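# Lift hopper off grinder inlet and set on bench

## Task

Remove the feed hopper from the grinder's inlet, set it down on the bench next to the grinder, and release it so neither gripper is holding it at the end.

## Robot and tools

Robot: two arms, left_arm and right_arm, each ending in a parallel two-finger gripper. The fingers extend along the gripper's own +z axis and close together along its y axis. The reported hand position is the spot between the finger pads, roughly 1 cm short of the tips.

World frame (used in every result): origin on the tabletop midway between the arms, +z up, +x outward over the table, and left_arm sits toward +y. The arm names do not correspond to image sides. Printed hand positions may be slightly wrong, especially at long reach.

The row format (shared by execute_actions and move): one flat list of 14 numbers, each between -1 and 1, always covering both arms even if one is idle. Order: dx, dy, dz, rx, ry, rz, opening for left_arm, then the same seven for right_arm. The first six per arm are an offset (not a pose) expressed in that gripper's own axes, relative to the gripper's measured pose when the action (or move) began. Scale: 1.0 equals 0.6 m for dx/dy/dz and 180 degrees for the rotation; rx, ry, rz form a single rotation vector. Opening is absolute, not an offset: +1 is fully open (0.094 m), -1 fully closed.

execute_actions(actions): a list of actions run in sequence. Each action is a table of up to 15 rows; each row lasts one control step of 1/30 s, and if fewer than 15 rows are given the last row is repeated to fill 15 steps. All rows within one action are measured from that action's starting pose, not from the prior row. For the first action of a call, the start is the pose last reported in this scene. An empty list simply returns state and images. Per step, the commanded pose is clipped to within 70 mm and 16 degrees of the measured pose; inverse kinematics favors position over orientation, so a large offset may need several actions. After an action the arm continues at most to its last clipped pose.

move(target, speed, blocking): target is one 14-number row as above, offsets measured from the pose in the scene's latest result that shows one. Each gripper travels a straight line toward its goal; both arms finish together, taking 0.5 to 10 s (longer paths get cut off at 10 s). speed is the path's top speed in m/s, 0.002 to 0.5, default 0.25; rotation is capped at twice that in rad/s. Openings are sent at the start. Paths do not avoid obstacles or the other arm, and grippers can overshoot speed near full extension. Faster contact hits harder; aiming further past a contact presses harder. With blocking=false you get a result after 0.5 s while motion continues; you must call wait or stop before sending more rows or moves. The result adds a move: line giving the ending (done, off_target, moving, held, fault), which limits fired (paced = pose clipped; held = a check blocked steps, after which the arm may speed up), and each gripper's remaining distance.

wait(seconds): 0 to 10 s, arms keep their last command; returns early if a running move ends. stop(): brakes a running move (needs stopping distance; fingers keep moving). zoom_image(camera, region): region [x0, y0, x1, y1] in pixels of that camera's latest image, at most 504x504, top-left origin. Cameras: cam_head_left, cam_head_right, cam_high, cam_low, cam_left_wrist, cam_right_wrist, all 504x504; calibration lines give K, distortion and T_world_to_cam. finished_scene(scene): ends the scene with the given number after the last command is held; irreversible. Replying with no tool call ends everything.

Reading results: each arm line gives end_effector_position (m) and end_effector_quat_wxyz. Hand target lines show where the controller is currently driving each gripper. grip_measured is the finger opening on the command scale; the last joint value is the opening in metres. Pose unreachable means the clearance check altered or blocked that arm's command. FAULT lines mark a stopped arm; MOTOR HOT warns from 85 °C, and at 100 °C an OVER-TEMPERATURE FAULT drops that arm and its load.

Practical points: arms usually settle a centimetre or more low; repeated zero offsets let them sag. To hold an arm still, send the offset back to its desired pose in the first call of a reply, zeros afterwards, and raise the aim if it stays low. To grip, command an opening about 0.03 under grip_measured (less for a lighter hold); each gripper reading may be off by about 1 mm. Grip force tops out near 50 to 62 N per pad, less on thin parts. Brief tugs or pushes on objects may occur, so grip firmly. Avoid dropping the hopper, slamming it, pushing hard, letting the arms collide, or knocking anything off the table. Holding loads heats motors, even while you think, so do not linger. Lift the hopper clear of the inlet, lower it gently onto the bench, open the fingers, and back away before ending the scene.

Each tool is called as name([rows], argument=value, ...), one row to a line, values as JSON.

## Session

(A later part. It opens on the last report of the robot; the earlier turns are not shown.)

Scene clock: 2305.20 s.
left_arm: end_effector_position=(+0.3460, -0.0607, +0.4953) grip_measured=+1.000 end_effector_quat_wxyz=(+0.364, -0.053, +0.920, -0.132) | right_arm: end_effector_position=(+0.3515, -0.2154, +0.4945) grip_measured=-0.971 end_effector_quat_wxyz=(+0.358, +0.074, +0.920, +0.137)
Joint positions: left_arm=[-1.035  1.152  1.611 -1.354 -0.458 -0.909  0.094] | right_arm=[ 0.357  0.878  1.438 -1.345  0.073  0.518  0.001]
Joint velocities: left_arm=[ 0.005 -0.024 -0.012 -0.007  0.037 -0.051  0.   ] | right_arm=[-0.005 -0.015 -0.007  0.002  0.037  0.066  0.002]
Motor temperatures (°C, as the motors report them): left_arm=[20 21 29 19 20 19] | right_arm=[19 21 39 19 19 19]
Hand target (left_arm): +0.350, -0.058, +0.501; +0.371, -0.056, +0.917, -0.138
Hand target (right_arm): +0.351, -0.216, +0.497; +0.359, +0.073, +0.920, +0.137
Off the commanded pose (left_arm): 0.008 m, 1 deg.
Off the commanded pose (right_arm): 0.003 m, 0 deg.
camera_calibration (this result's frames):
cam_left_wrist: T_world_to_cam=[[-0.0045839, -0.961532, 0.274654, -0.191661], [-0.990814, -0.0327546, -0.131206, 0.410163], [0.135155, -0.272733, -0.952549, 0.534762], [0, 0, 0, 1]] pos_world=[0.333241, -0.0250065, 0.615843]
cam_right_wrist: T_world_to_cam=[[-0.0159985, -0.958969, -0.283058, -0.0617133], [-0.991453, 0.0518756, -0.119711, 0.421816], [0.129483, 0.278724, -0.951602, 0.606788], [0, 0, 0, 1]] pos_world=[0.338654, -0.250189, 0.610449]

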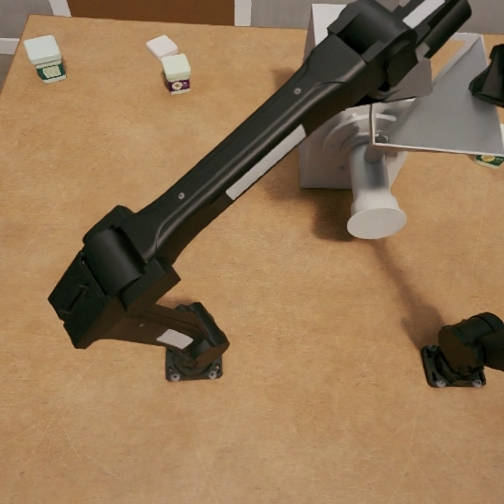

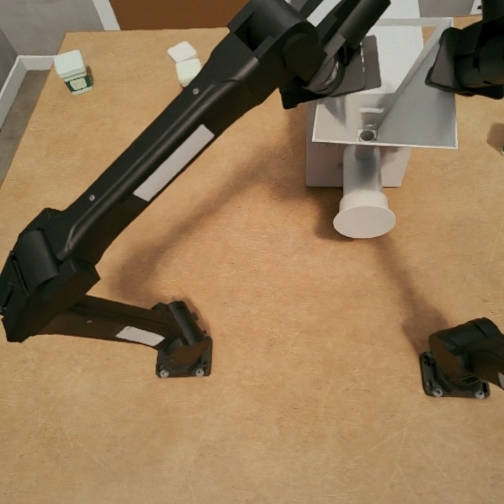

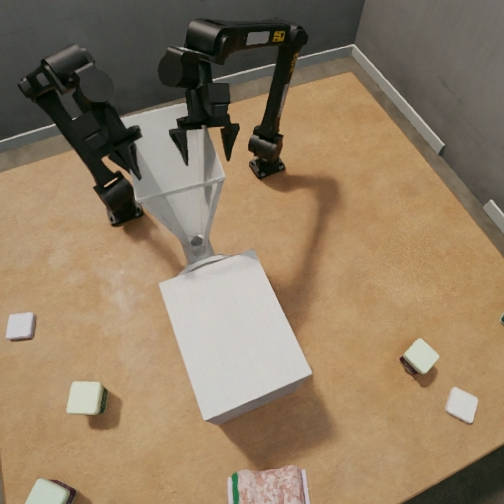

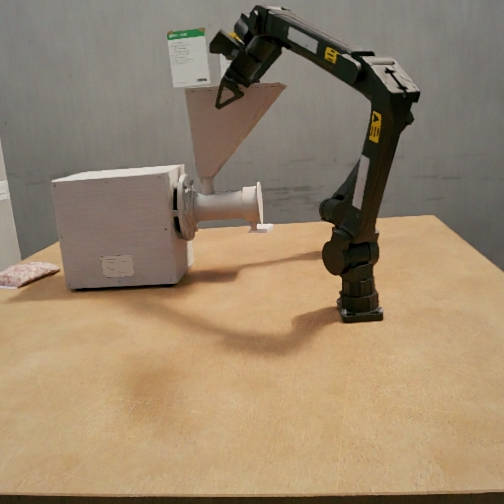

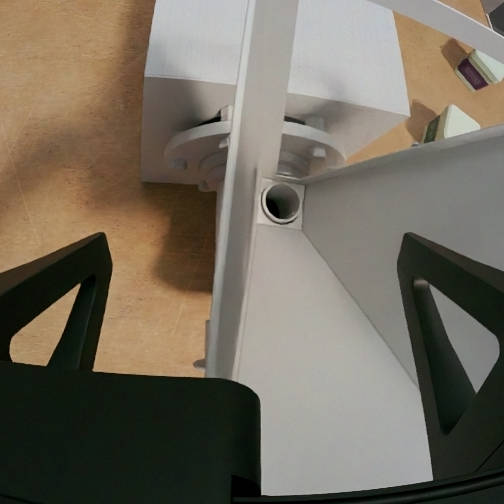

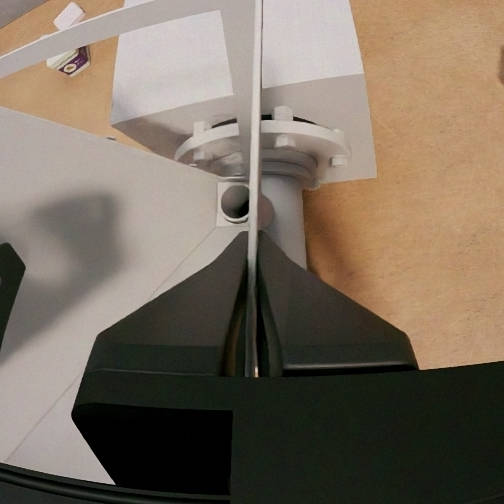

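zoom_image(camera="cam_low", region=[140, 10, 300, 250])

zoom_image(camera="cam_high", region=[140, 190, 260, 290])

Region (140, 10, 300, 250) of cam_low's 504x504 image, scaled by 2.100, with more detail than that image has.

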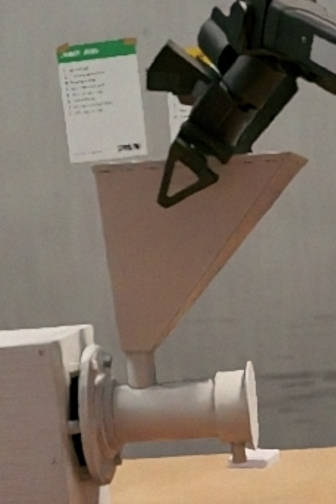

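Region (140, 190, 260, 290) of cam_high's 504x504 image, scaled by 4.200, with more detail than that image has.

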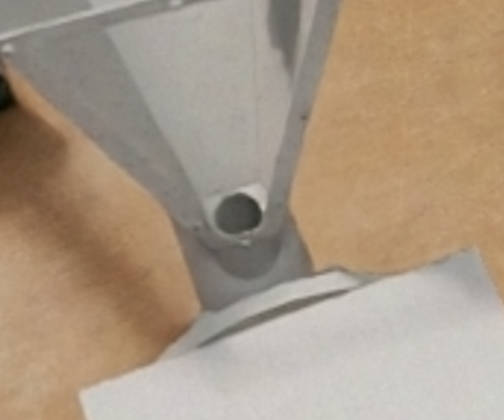

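zoom_image(camera="cam_low", region=[160, 20, 240, 95])

Region (160, 20, 240, 95) of cam_low's 504x504 image, scaled by 6.300, with more detail than that image has; it fills the top 472 rows of this view, and the rest is white.

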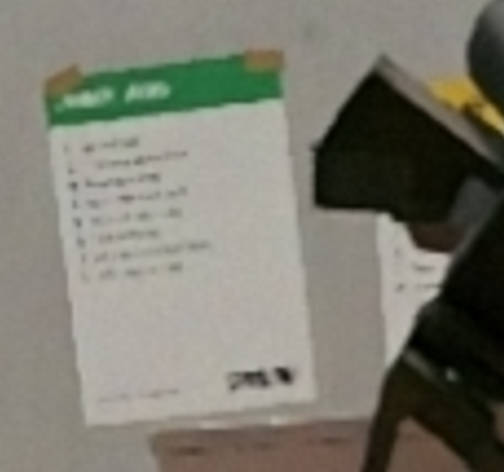

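execute_actions([
  [[0,0,0,0,0,0,-0.3,0,0,0,0,0,0,-1]],
  [[0,0,0,0,0,0,-1,0,0,0,0,0,0,-1]],
  [[0,0,0,0,0,0,-1,0,0,0,0,0,0,-1]],
])

Scene clock: 2319.30 s.
left_arm: end_effector_position=(+0.3455, -0.0719, +0.4981) grip_measured=-0.012 end_effector_quat_wxyz=(+0.368, -0.044, +0.917, -0.145) | right_arm: end_effector_position=(+0.3513, -0.2122, +0.4952) grip_measured=-0.968 end_effector_quat_wxyz=(+0.360, +0.071, +0.920, +0.139)
Joint positions: left_arm=[-1.05   1.158  1.614 -1.324 -0.452 -0.9    0.046] | right_arm=[ 0.368  0.879  1.438 -1.341  0.076  0.522  0.001]
Joint velocities: left_arm=[ 0.005 -0.015 -0.017 -0.002  0.022 -0.007  0.001] | right_arm=[-0.005  0.005 -0.012 -0.007 -0.007 -0.007  0.   ]
Motor temperatures (°C, as the motors report them): left_arm=[20 21 29 19 20 19] | right_arm=[19 21 39 19 19 19]
Hand target (left_arm): +0.346, -0.072, +0.498; +0.368, -0.044, +0.917, -0.145
Hand target (right_arm): +0.351, -0.212, +0.495; +0.360, +0.071, +0.920, +0.139
Off the commanded pose (left_arm): 0.000 m, 0 deg.
Off the commanded pose (right_arm): 0.000 m, 0 deg.
camera_calibration (this result's frames):
cam_left_wrist: T_world_to_cam=[[-0.0314119, -0.95613, 0.291252, -0.201821], [-0.989537, -0.0113045, -0.143833, 0.417051], [0.140816, -0.292723, -0.945772, 0.527713], [0, 0, 0, 1]] pos_world=[0.332038, -0.0337793, 0.617863]
cam_right_wrist: T_world_to_cam=[[-0.00984668, -0.958259, -0.28573, -0.0591604], [-0.991256, 0.0469566, -0.123319, 0.422226], [0.131589, 0.282017, -0.950342, 0.605934], [0, 0, 0, 1]] pos_world=[0.338217, -0.247401, 0.611009]

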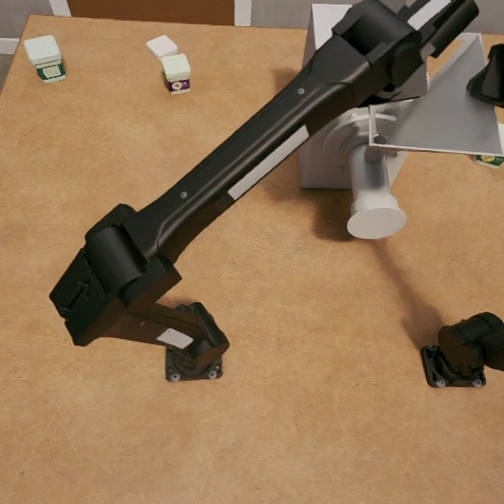

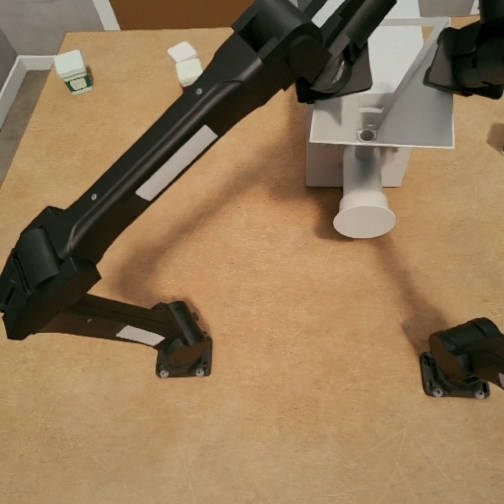

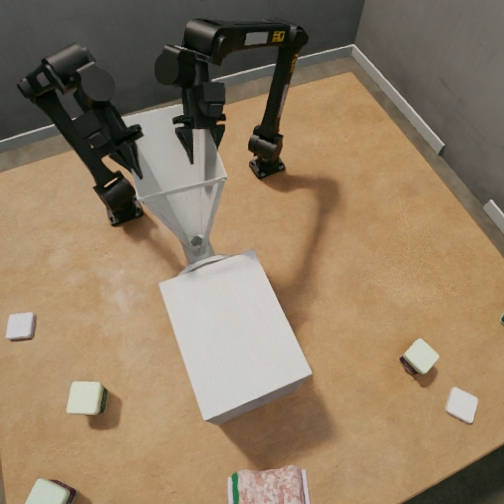

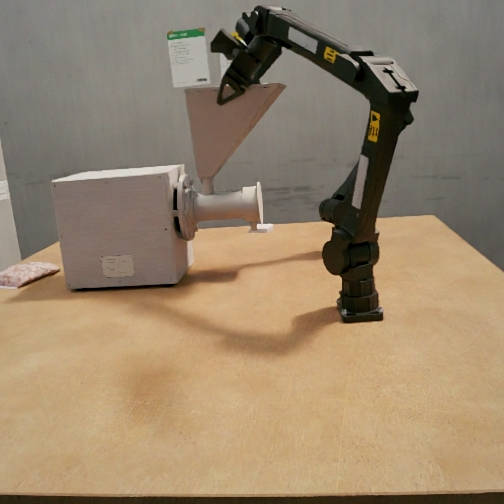

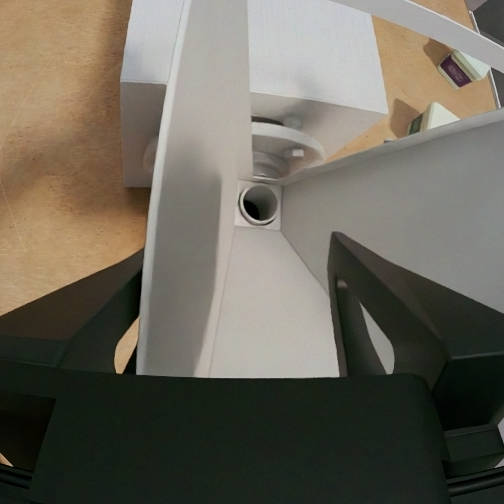

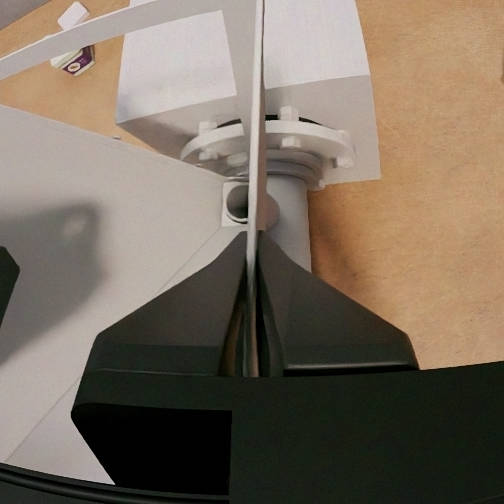

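execute_actions([
  [[0,0.02,0,0,0,0,-0.5,0,0,0,0,0,0,-1]],
  [[0,0.02,0,0,0,0,-1,0,0,0,0,0,0,-1]],
  [[0,0,0,0,0,0,-1,0,0,0,0,0,0,-1]],
])

Scene clock: 2330.10 s.
left_arm: end_effector_position=(+0.3451, -0.0723, +0.4986) grip_measured=-0.010 end_effector_quat_wxyz=(+0.370, -0.038, +0.916, -0.153) | right_arm: end_effector_position=(+0.3511, -0.2116, +0.4952) grip_measured=-0.968 end_effector_quat_wxyz=(+0.360, +0.072, +0.920, +0.139)
Joint positions: left_arm=[-1.046  1.149  1.602 -1.304 -0.439 -0.885  0.047] | right_arm=[ 0.371  0.879  1.438 -1.341  0.079  0.525  0.001]
Joint velocities: left_arm=[-0.005 -0.015 -0.002  0.002 -0.095  0.022 -0.   ] | right_arm=[-0.005 -0.015 -0.012  0.012  0.066 -0.066  0.001]
Motor temperatures (°C, as the motors report them): left_arm=[20 21 29 19 20 19] | right_arm=[19 21 39 19 19 19]
Hand target (left_arm): +0.345, -0.072, +0.499; +0.369, -0.038, +0.916, -0.153
Hand target (right_arm): +0.351, -0.212, +0.495; +0.360, +0.072, +0.920, +0.139
Off the commanded pose (left_arm): 0.000 m, 0 deg.
Off the commanded pose (right_arm): 0.000 m, 0 deg.
camera_calibration (this result's frames):
cam_left_wrist: T_world_to_cam=[[-0.0476476, -0.952445, 0.300962, -0.201368], [-0.98875, 0.00220429, -0.149561, 0.420308], [0.141785, -0.304703, -0.941835, 0.52489], [0, 0, 0, 1]] pos_world=[0.331564, -0.0327827, 0.617825]
cam_right_wrist: T_world_to_cam=[[-0.0106254, -0.958221, -0.28583, -0.0582771], [-0.991188, 0.0478376, -0.123525, 0.422248], [0.132038, 0.281999, -0.950286, 0.605639], [0, 0, 0, 1]] pos_world=[0.33794, -0.246831, 0.611031]

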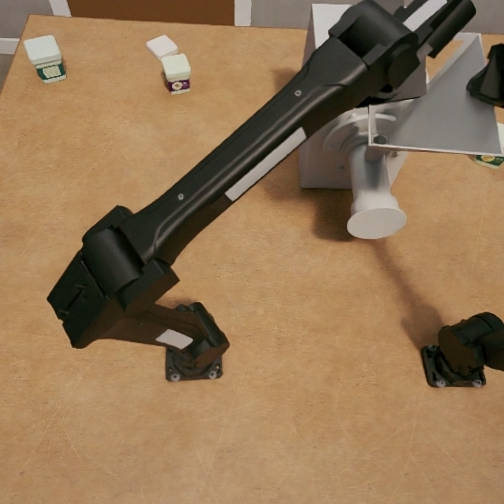

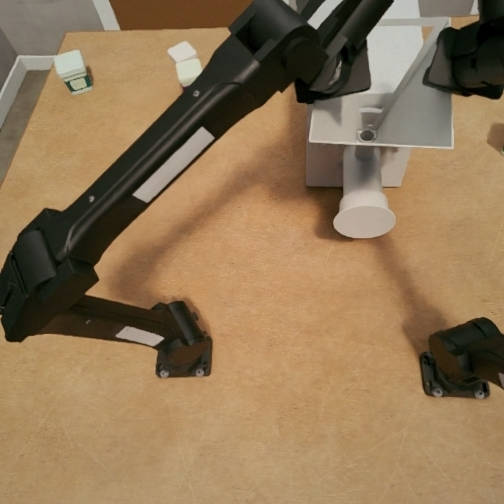

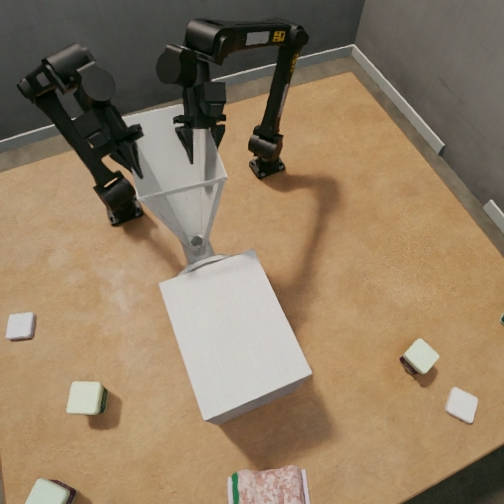

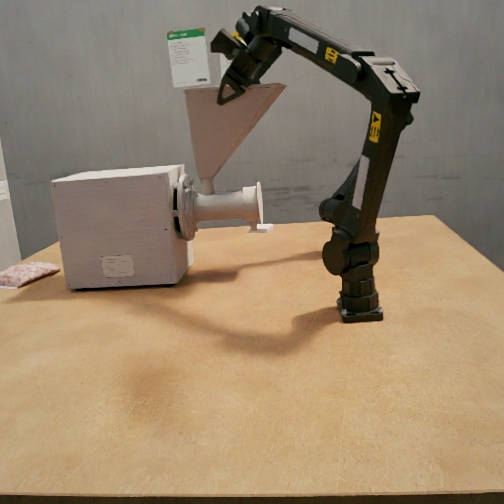

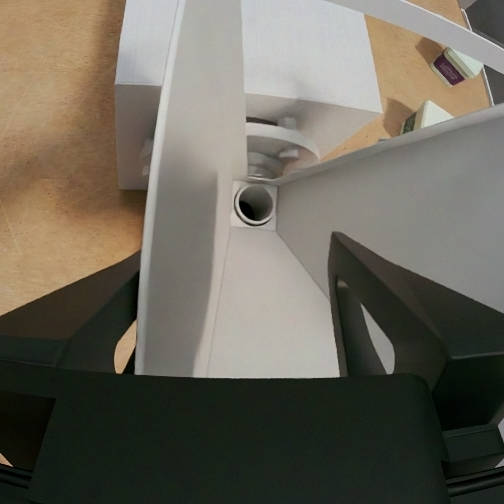

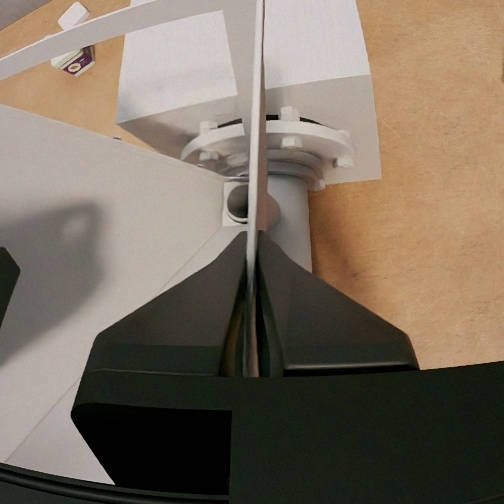

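zoom_image(camera="cam_head_right", region=[270, 0, 504, 180])

zoom_image(camera="cam_high", region=[90, 60, 270, 230])

Region (270, 0, 504, 180) of cam_head_right's 504x504 image, scaled by 2.154, with more detail than that image has; it fills the top 388 rows of this view, and the rest is white.

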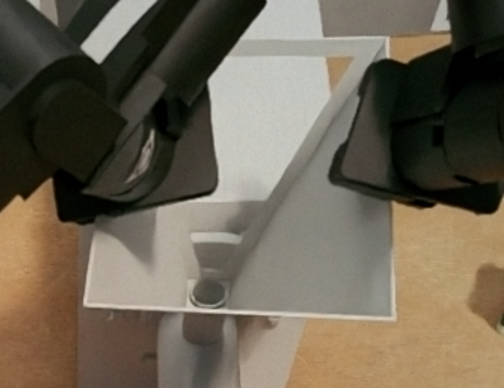

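Region (90, 60, 270, 230) of cam_high's 504x504 image, scaled by 2.800, with more detail than that image has.

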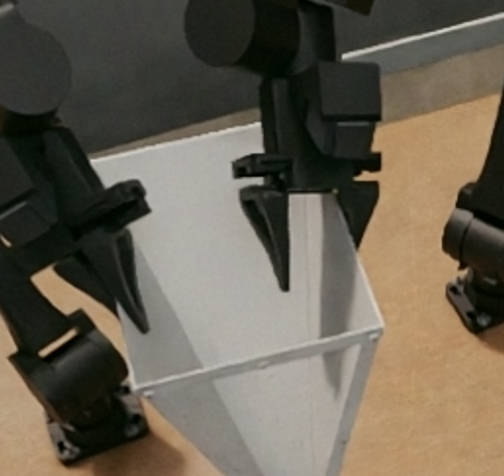

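execute_actions([
  [[0,0,0,0,0,0,0.5,0,0,0,0,0,0,-1]],
  [[0,0.03,-0.02,0,0,0,0.5,0,0,0,0,0,0,-1]],
  [[0,0,0,0,0,0,0.5,0,0,0,0,0,0,-1]],
])

Scene clock: 2433.17 s.
left_arm: end_effector_position=(+0.3369, -0.0624, +0.4960) grip_measured=+0.498 end_effector_quat_wxyz=(+0.365, -0.036, +0.917, -0.157) | right_arm: end_effector_position=(+0.3513, -0.2126, +0.4951) grip_measured=-0.969 end_effector_quat_wxyz=(+0.361, +0.071, +0.920, +0.136)
Joint positions: left_arm=[-1.043  1.115  1.573 -1.309 -0.423 -0.883  0.07 ] | right_arm=[ 0.371  0.879  1.438 -1.341  0.084  0.522  0.001]
Joint velocities: left_arm=[-0.005 -0.005 -0.002 -0.002 -0.037  0.007 -0.002] | right_arm=[-0.015 -0.015  0.012  0.002 -0.022 -0.007 -0.   ]
Motor temperatures (°C, as the motors report them): left_arm=[20 21 28 19 19 19] | right_arm=[19 21 38 19 19 19]
Hand target (left_arm): +0.337, -0.062, +0.496; +0.365, -0.036, +0.917, -0.156
Hand target (right_arm): +0.351, -0.213, +0.495; +0.361, +0.071, +0.920, +0.136
Off the commanded pose (left_arm): 0.000 m, 0 deg.
Off the commanded pose (right_arm): 0.000 m, 0 deg.
camera_calibration (this result's frames):
cam_left_wrist: T_world_to_cam=[[-0.0533223, -0.950247, 0.306901, -0.192435], [-0.990049, 0.0102272, -0.140349, 0.408146], [0.130228, -0.311331, -0.941336, 0.529959], [0, 0, 0, 1]] pos_world=[0.324808, -0.0220424, 0.615211]
cam_right_wrist: T_world_to_cam=[[-0.0116694, -0.959863, -0.280227, -0.0619855], [-0.990947, 0.0485854, -0.125154, 0.423373], [0.133746, 0.27623, -0.95174, 0.604699], [0, 0, 0, 1]] pos_world=[0.337941, -0.247103, 0.611133]

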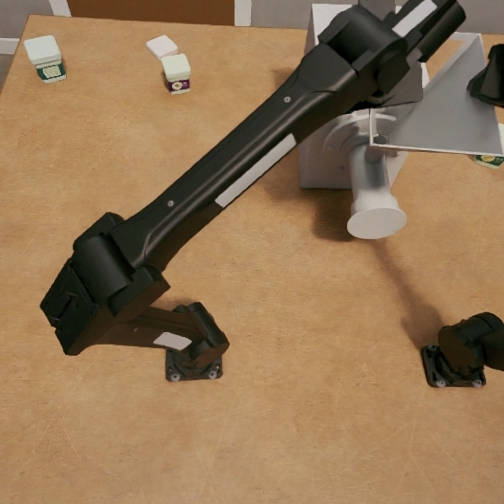

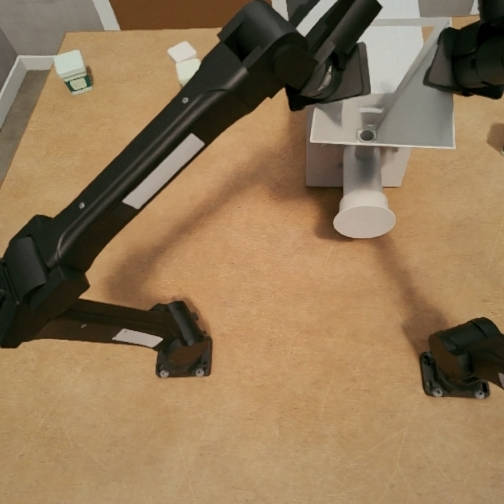

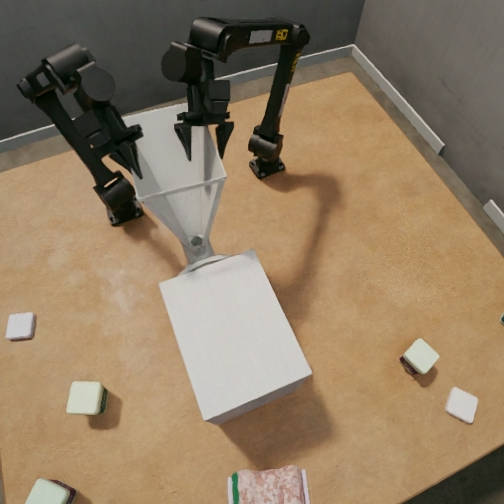

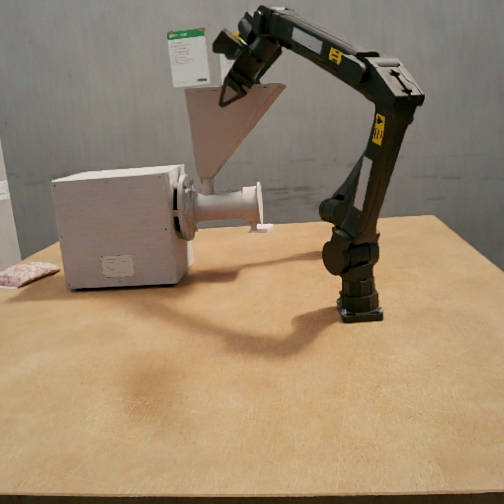

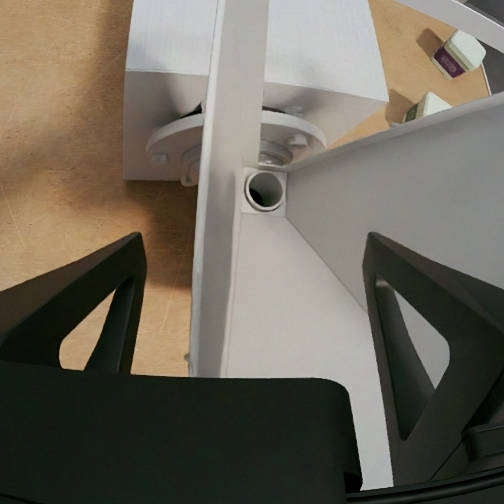

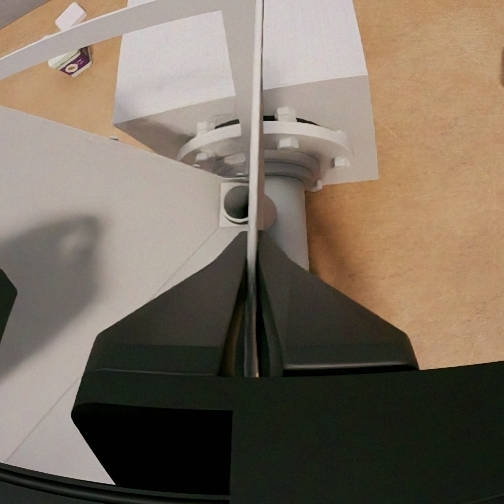

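execute_actions([
  [[0,0.035,-0.008,0,0,0,0.5,0,0,0,0,0,0,-1]],
  [[0,0.005,-0.008,0,0,0,0.5,0,0,0,0,0,0,-1]],
])

Scene clock: 2440.03 s.
left_arm: end_effector_position=(+0.3353, -0.0642, +0.4957) grip_measured=+0.499 end_effector_quat_wxyz=(+0.363, -0.034, +0.915, -0.175) | right_arm: end_effector_position=(+0.3511, -0.2123, +0.4951) grip_measured=-0.969 end_effector_quat_wxyz=(+0.360, +0.071, +0.920, +0.137)
Joint positions: left_arm=[-1.037  1.097  1.551 -1.274 -0.393 -0.878  0.07 ] | right_arm=[ 0.371  0.879  1.438 -1.342  0.083  0.523  0.001]
Joint velocities: left_arm=[-0.015  0.005  0.017 -0.002  0.051  0.037  0.   ] | right_arm=[-0.005 -0.015 -0.002  0.007 -0.066  0.007 -0.001]
Motor temperatures (°C, as the motors report them): left_arm=[20 21 28 19 19 19] | right_arm=[19 21 38 19 19 19]
Hand target (left_arm): +0.332, -0.059, +0.498; +0.363, -0.034, +0.915, -0.173
Hand target (right_arm): +0.351, -0.212, +0.495; +0.360, +0.071, +0.920, +0.137
Off the commanded pose (left_arm): 0.006 m, 0 deg.
Off the commanded pose (right_arm): 0.000 m, 0 deg.
camera_calibration (this result's frames):
cam_left_wrist: T_world_to_cam=[[-0.0700504, -0.938292, 0.338675, -0.20348], [-0.989718, 0.02293, -0.141183, 0.407632], [0.124705, -0.345083, -0.930251, 0.523505], [0, 0, 0, 1]] pos_world=[0.323903, -0.0196181, 0.613455]
cam_right_wrist: T_world_to_cam=[[-0.0114114, -0.959552, -0.2813, -0.0611817], [-0.99107, 0.0482305, -0.124316, 0.422709], [0.132855, 0.277369, -0.951533, 0.605015], [0, 0, 0, 1]] pos_world=[0.337857, -0.246907, 0.611031]

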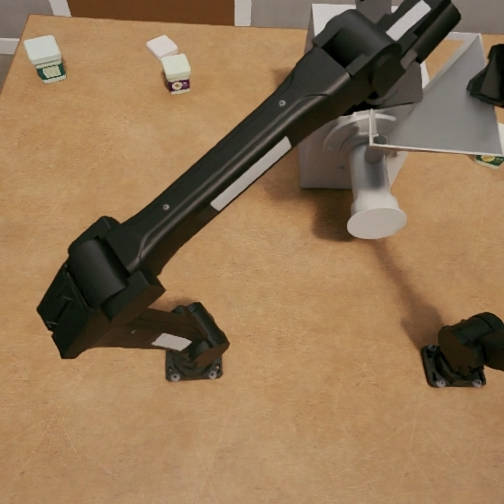

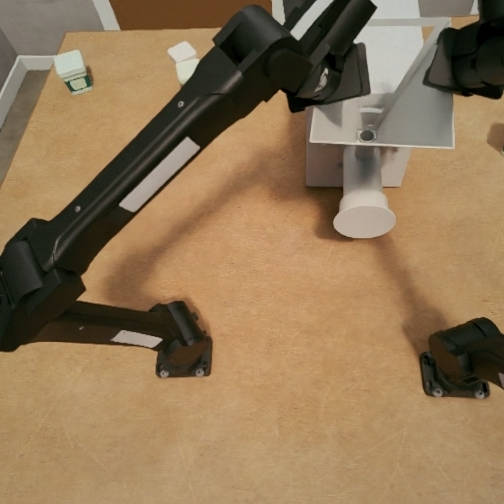

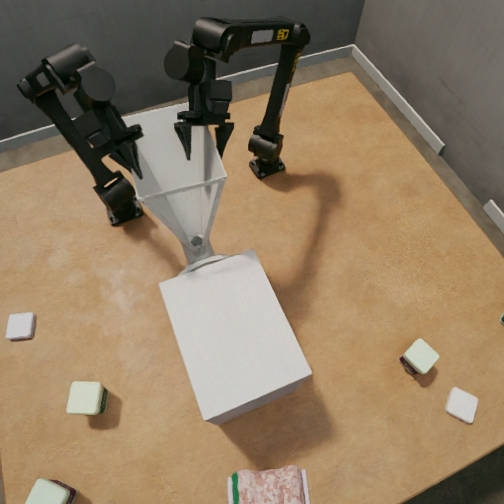

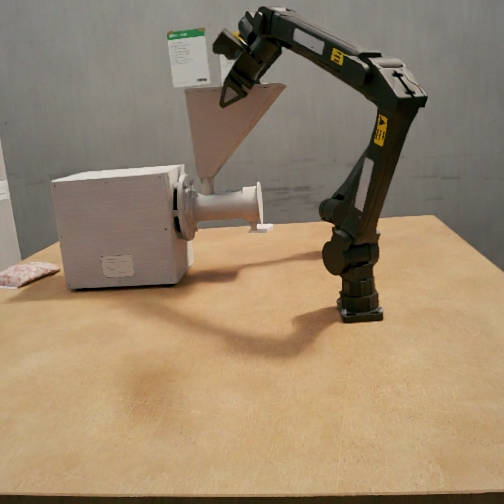

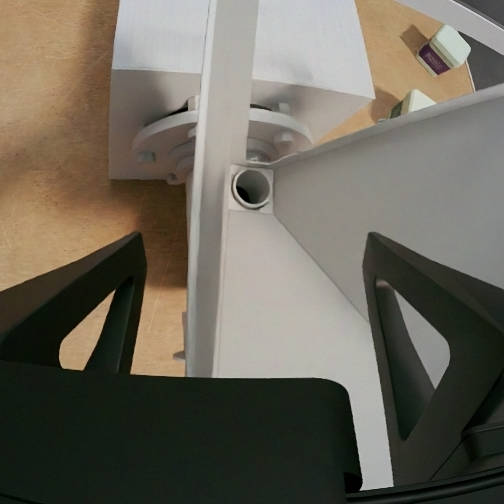

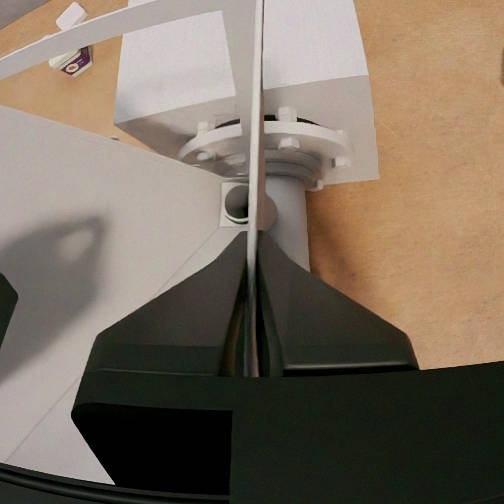

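execute_actions([
  [[-0.027,-0.014,-0.028,-0.027,-0.007,-0.003,0.5,0,0,0,0,0,0,-1]],
  [[-0.012,0.028,-0.016,0,0,0,0.5,0,0,0,0,0,0,-1]],
])

Scene clock: 2460.77 s.
left_arm: end_effector_position=(+0.3366, -0.0573, +0.4917) grip_measured=+0.499 end_effector_quat_wxyz=(+0.352, -0.044, +0.928, -0.116) | right_arm: end_effector_position=(+0.3512, -0.2124, +0.4951) grip_measured=-0.970 end_effector_quat_wxyz=(+0.361, +0.072, +0.920, +0.136)
Joint positions: left_arm=[-1.051  1.155  1.622 -1.412 -0.462 -0.917  0.07 ] | right_arm=[ 0.372  0.879  1.438 -1.341  0.086  0.523  0.001]
Joint velocities: left_arm=[ 0.005 -0.005  0.002 -0.002 -0.081 -0.037 -0.   ] | right_arm=[-0.005 -0.005 -0.002  0.007 -0.037 -0.007  0.   ]
Motor temperatures (°C, as the motors report them): left_arm=[20 21 28 19 20 19] | right_arm=[19 21 38 19 19 19]
Hand target (left_arm): +0.336, -0.043, +0.501; +0.359, -0.047, +0.925, -0.115
Hand target (right_arm): +0.351, -0.213, +0.495; +0.361, +0.071, +0.920, +0.136
Off the commanded pose (left_arm): 0.017 m, 1 deg.
Off the commanded pose (right_arm): 0.000 m, 0 deg.
camera_calibration (this result's frames):
cam_left_wrist: T_world_to_cam=[[-0.00460604, -0.971045, 0.238852, -0.170395], [-0.994264, -0.0210759, -0.104857, 0.389335], [0.106855, -0.237965, -0.965378, 0.551341], [0, 0, 0, 1]] pos_world=[0.327404, -0.0260562, 0.613777]
cam_right_wrist: T_world_to_cam=[[-0.0124696, -0.959906, -0.280043, -0.061642], [-0.990875, 0.0494517, -0.125385, 0.423575], [0.134206, 0.275925, -0.951764, 0.604467], [0, 0, 0, 1]] pos_world=[0.337818, -0.246904, 0.611157]

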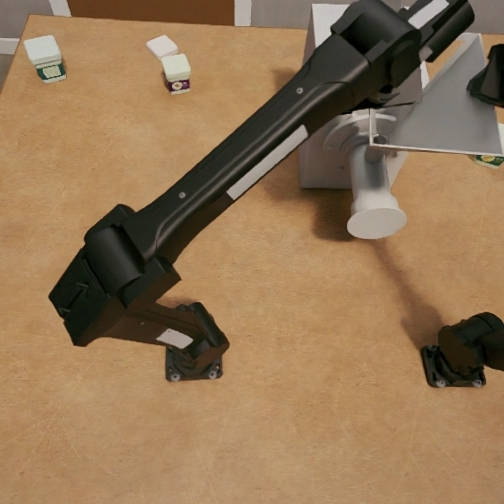

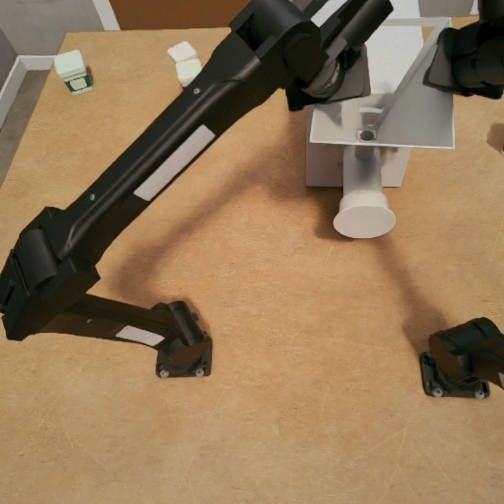

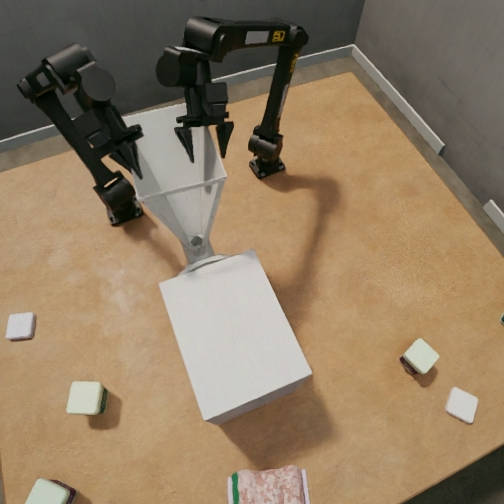

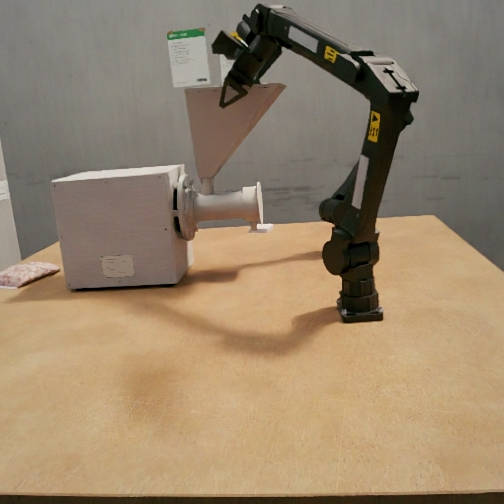

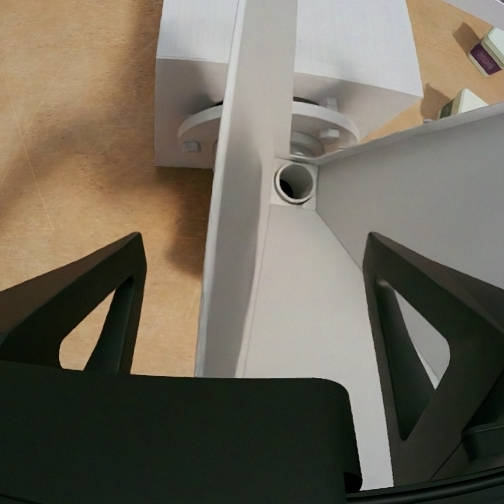

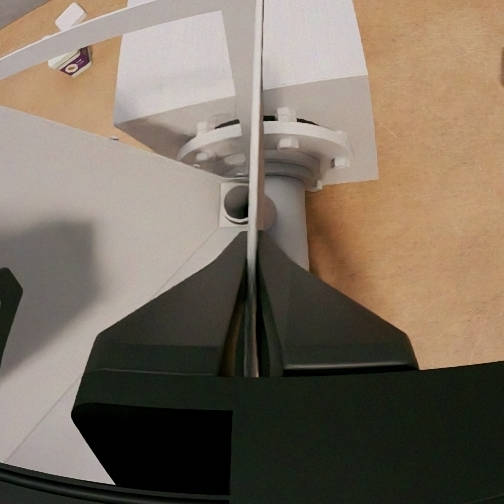

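execute_actions([
  [[-0.029,0.035,-0.032,0,0,0,0.5,0,0,0,0,0,0,-1]],
])

Scene clock: 2469.57 s.
left_arm: end_effector_position=(+0.3347, -0.0577, +0.4894) grip_measured=+0.499 end_effector_quat_wxyz=(+0.340, -0.035, +0.932, -0.120) | right_arm: end_effector_position=(+0.3511, -0.2120, +0.4951) grip_measured=-0.970 end_effector_quat_wxyz=(+0.361, +0.072, +0.920, +0.137)
Joint positions: left_arm=[-1.042  1.155  1.623 -1.419 -0.426 -0.901  0.07 ] | right_arm=[ 0.373  0.879  1.438 -1.341  0.085  0.525  0.001]
Joint velocities: left_arm=[-0.005 -0.005 -0.012  0.002 -0.037 -0.022 -0.001] | right_arm=[-0.015 -0.005 -0.012 -0.007  0.066 -0.022 -0.   ]
Motor temperatures (°C, as the motors report them): left_arm=[20 21 28 19 20 19] | right_arm=[19 21 38 19 19 19]
Hand target (left_arm): +0.335, -0.031, +0.511; +0.353, -0.045, +0.928, -0.116
Hand target (right_arm): +0.351, -0.212, +0.495; +0.361, +0.072, +0.920, +0.136
Off the commanded pose (left_arm): 0.035 m, 2 deg.
Off the commanded pose (right_arm): 0.000 m, 0 deg.
camera_calibration (this result's frames):
cam_left_wrist: T_world_to_cam=[[-0.0221813, -0.970424, 0.240385, -0.165148], [-0.996661, 0.00256488, -0.0816119, 0.378034], [0.0785817, -0.241392, -0.967241, 0.559477], [0, 0, 0, 1]] pos_world=[0.329144, -0.0261802, 0.6117]
cam_right_wrist: T_world_to_cam=[[-0.0124399, -0.959335, -0.281997, -0.0601647], [-0.990974, 0.0494743, -0.124593, 0.423046], [0.133478, 0.277902, -0.951291, 0.604801], [0, 0, 0, 1]] pos_world=[0.337752, -0.246723, 0.611084]

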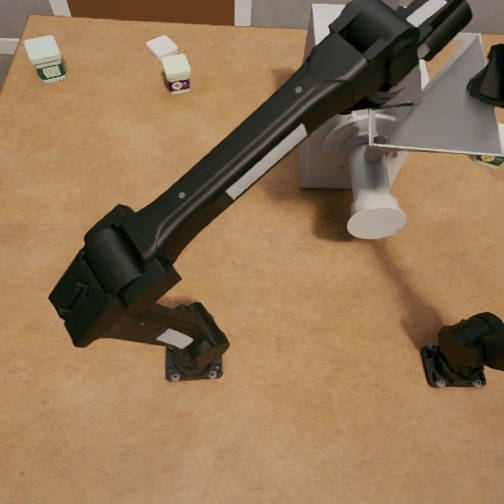

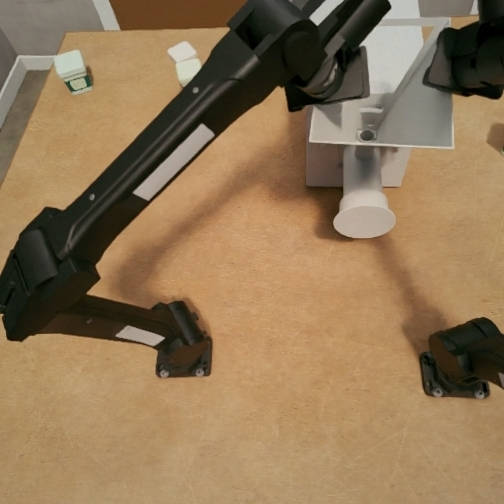

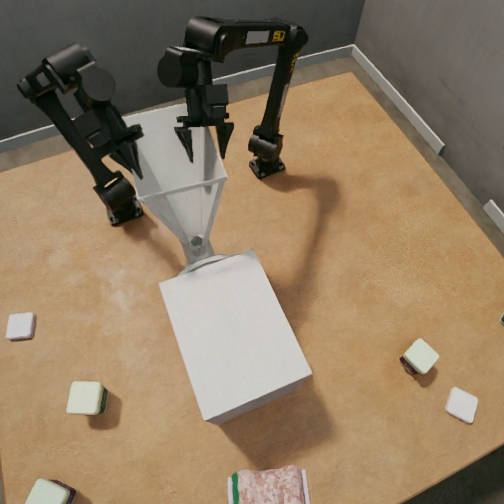

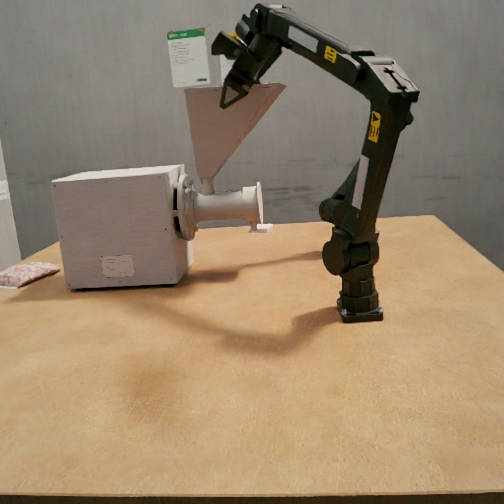

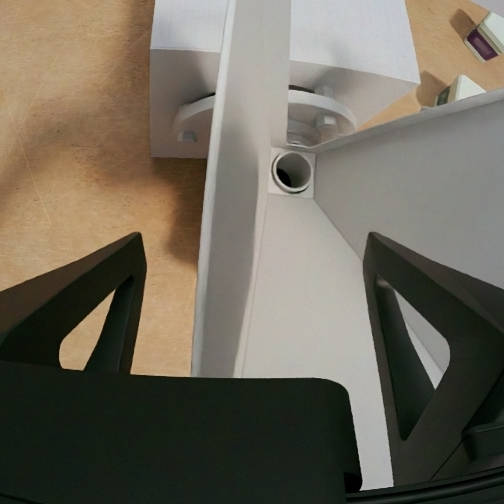

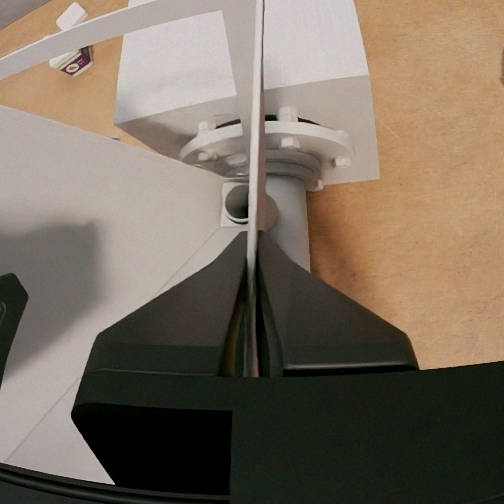

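wait(seconds=1)

Scene clock: 2478.10 s.
left_arm: end_effector_position=(+0.3347, -0.0577, +0.4894) grip_measured=+0.499 end_effector_quat_wxyz=(+0.340, -0.035, +0.932, -0.120) | right_arm: end_effector_position=(+0.3511, -0.2120, +0.4951) grip_measured=-0.970 end_effector_quat_wxyz=(+0.361, +0.072, +0.920, +0.137)
Joint positions: left_arm=[-1.042  1.155  1.623 -1.419 -0.426 -0.9    0.07 ] | right_arm=[ 0.373  0.879  1.438 -1.341  0.085  0.525  0.001]
Joint velocities: left_arm=[ 0.005 -0.024 -0.007  0.007  0.007 -0.037 -0.001] | right_arm=[-0.005 -0.005  0.002  0.007  0.051  0.037 -0.001]
Motor temperatures (°C, as the motors report them): left_arm=[20 22 29 19 20 19] | right_arm=[19 21 38 19 19 19]
Hand target (left_arm): +0.335, -0.031, +0.511; +0.353, -0.045, +0.928, -0.116
Hand target (right_arm): +0.351, -0.212, +0.495; +0.361, +0.072, +0.920, +0.136
Off the commanded pose (left_arm): 0.035 m, 2 deg.
Off the commanded pose (right_arm): 0.000 m, 0 deg.
wait: 1.00 s; at rest from the start
camera_calibration (this result's frames):
cam_left_wrist: T_world_to_cam=[[-0.0227662, -0.970529, 0.239906, -0.164725], [-0.996647, 0.0031679, -0.0817624, 0.378138], [0.0785928, -0.240963, -0.967347, 0.55955], [0, 0, 0, 1]] pos_world=[0.329143, -0.0262369, 0.611715]
cam_right_wrist: T_world_to_cam=[[-0.0124399, -0.959335, -0.281997, -0.0601647], [-0.990974, 0.0494743, -0.124593, 0.423046], [0.133478, 0.277902, -0.951291, 0.604801], [0, 0, 0, 1]] pos_world=[0.337752, -0.246723, 0.611084]

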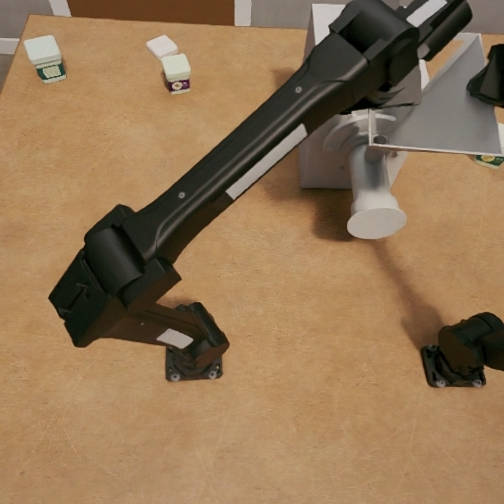

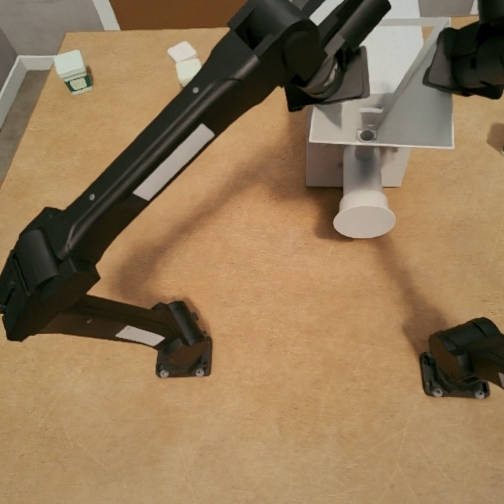

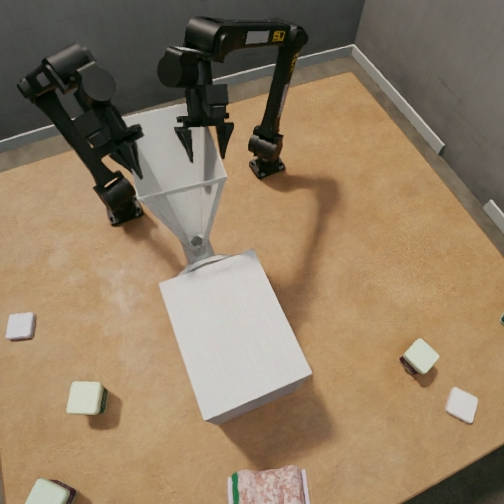

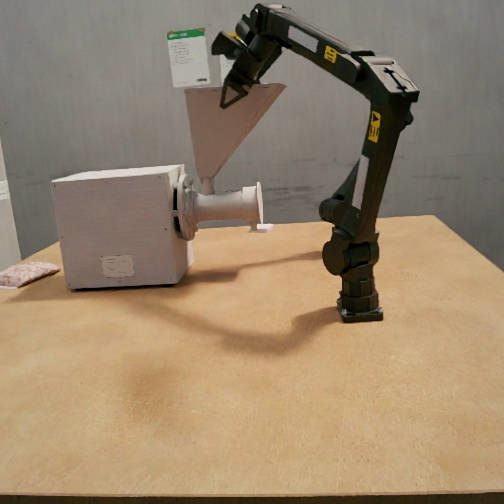

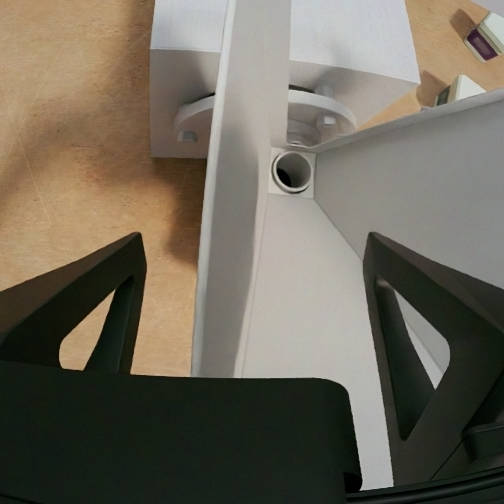

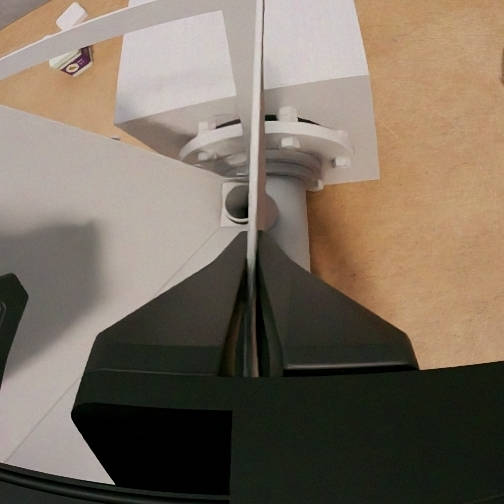

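zoom_image(camera="cam_low", region=[170, 0, 310, 130])

zoom_image(camera="cam_high", region=[90, 60, 270, 230])

Region (170, 0, 310, 130) of cam_low's 504x504 image, scaled by 3.600, with more detail than that image has; it fills the top 468 rows of this view, and the rest is white.

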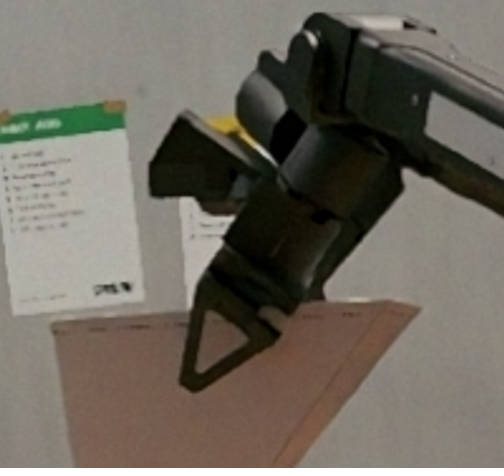

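Region (90, 60, 270, 230) of cam_high's 504x504 image, scaled by 2.800, with more detail than that image has.

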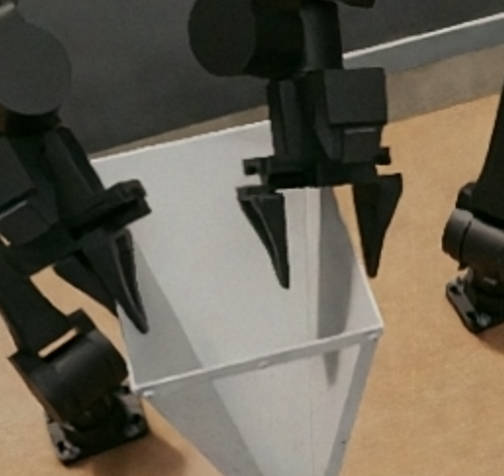

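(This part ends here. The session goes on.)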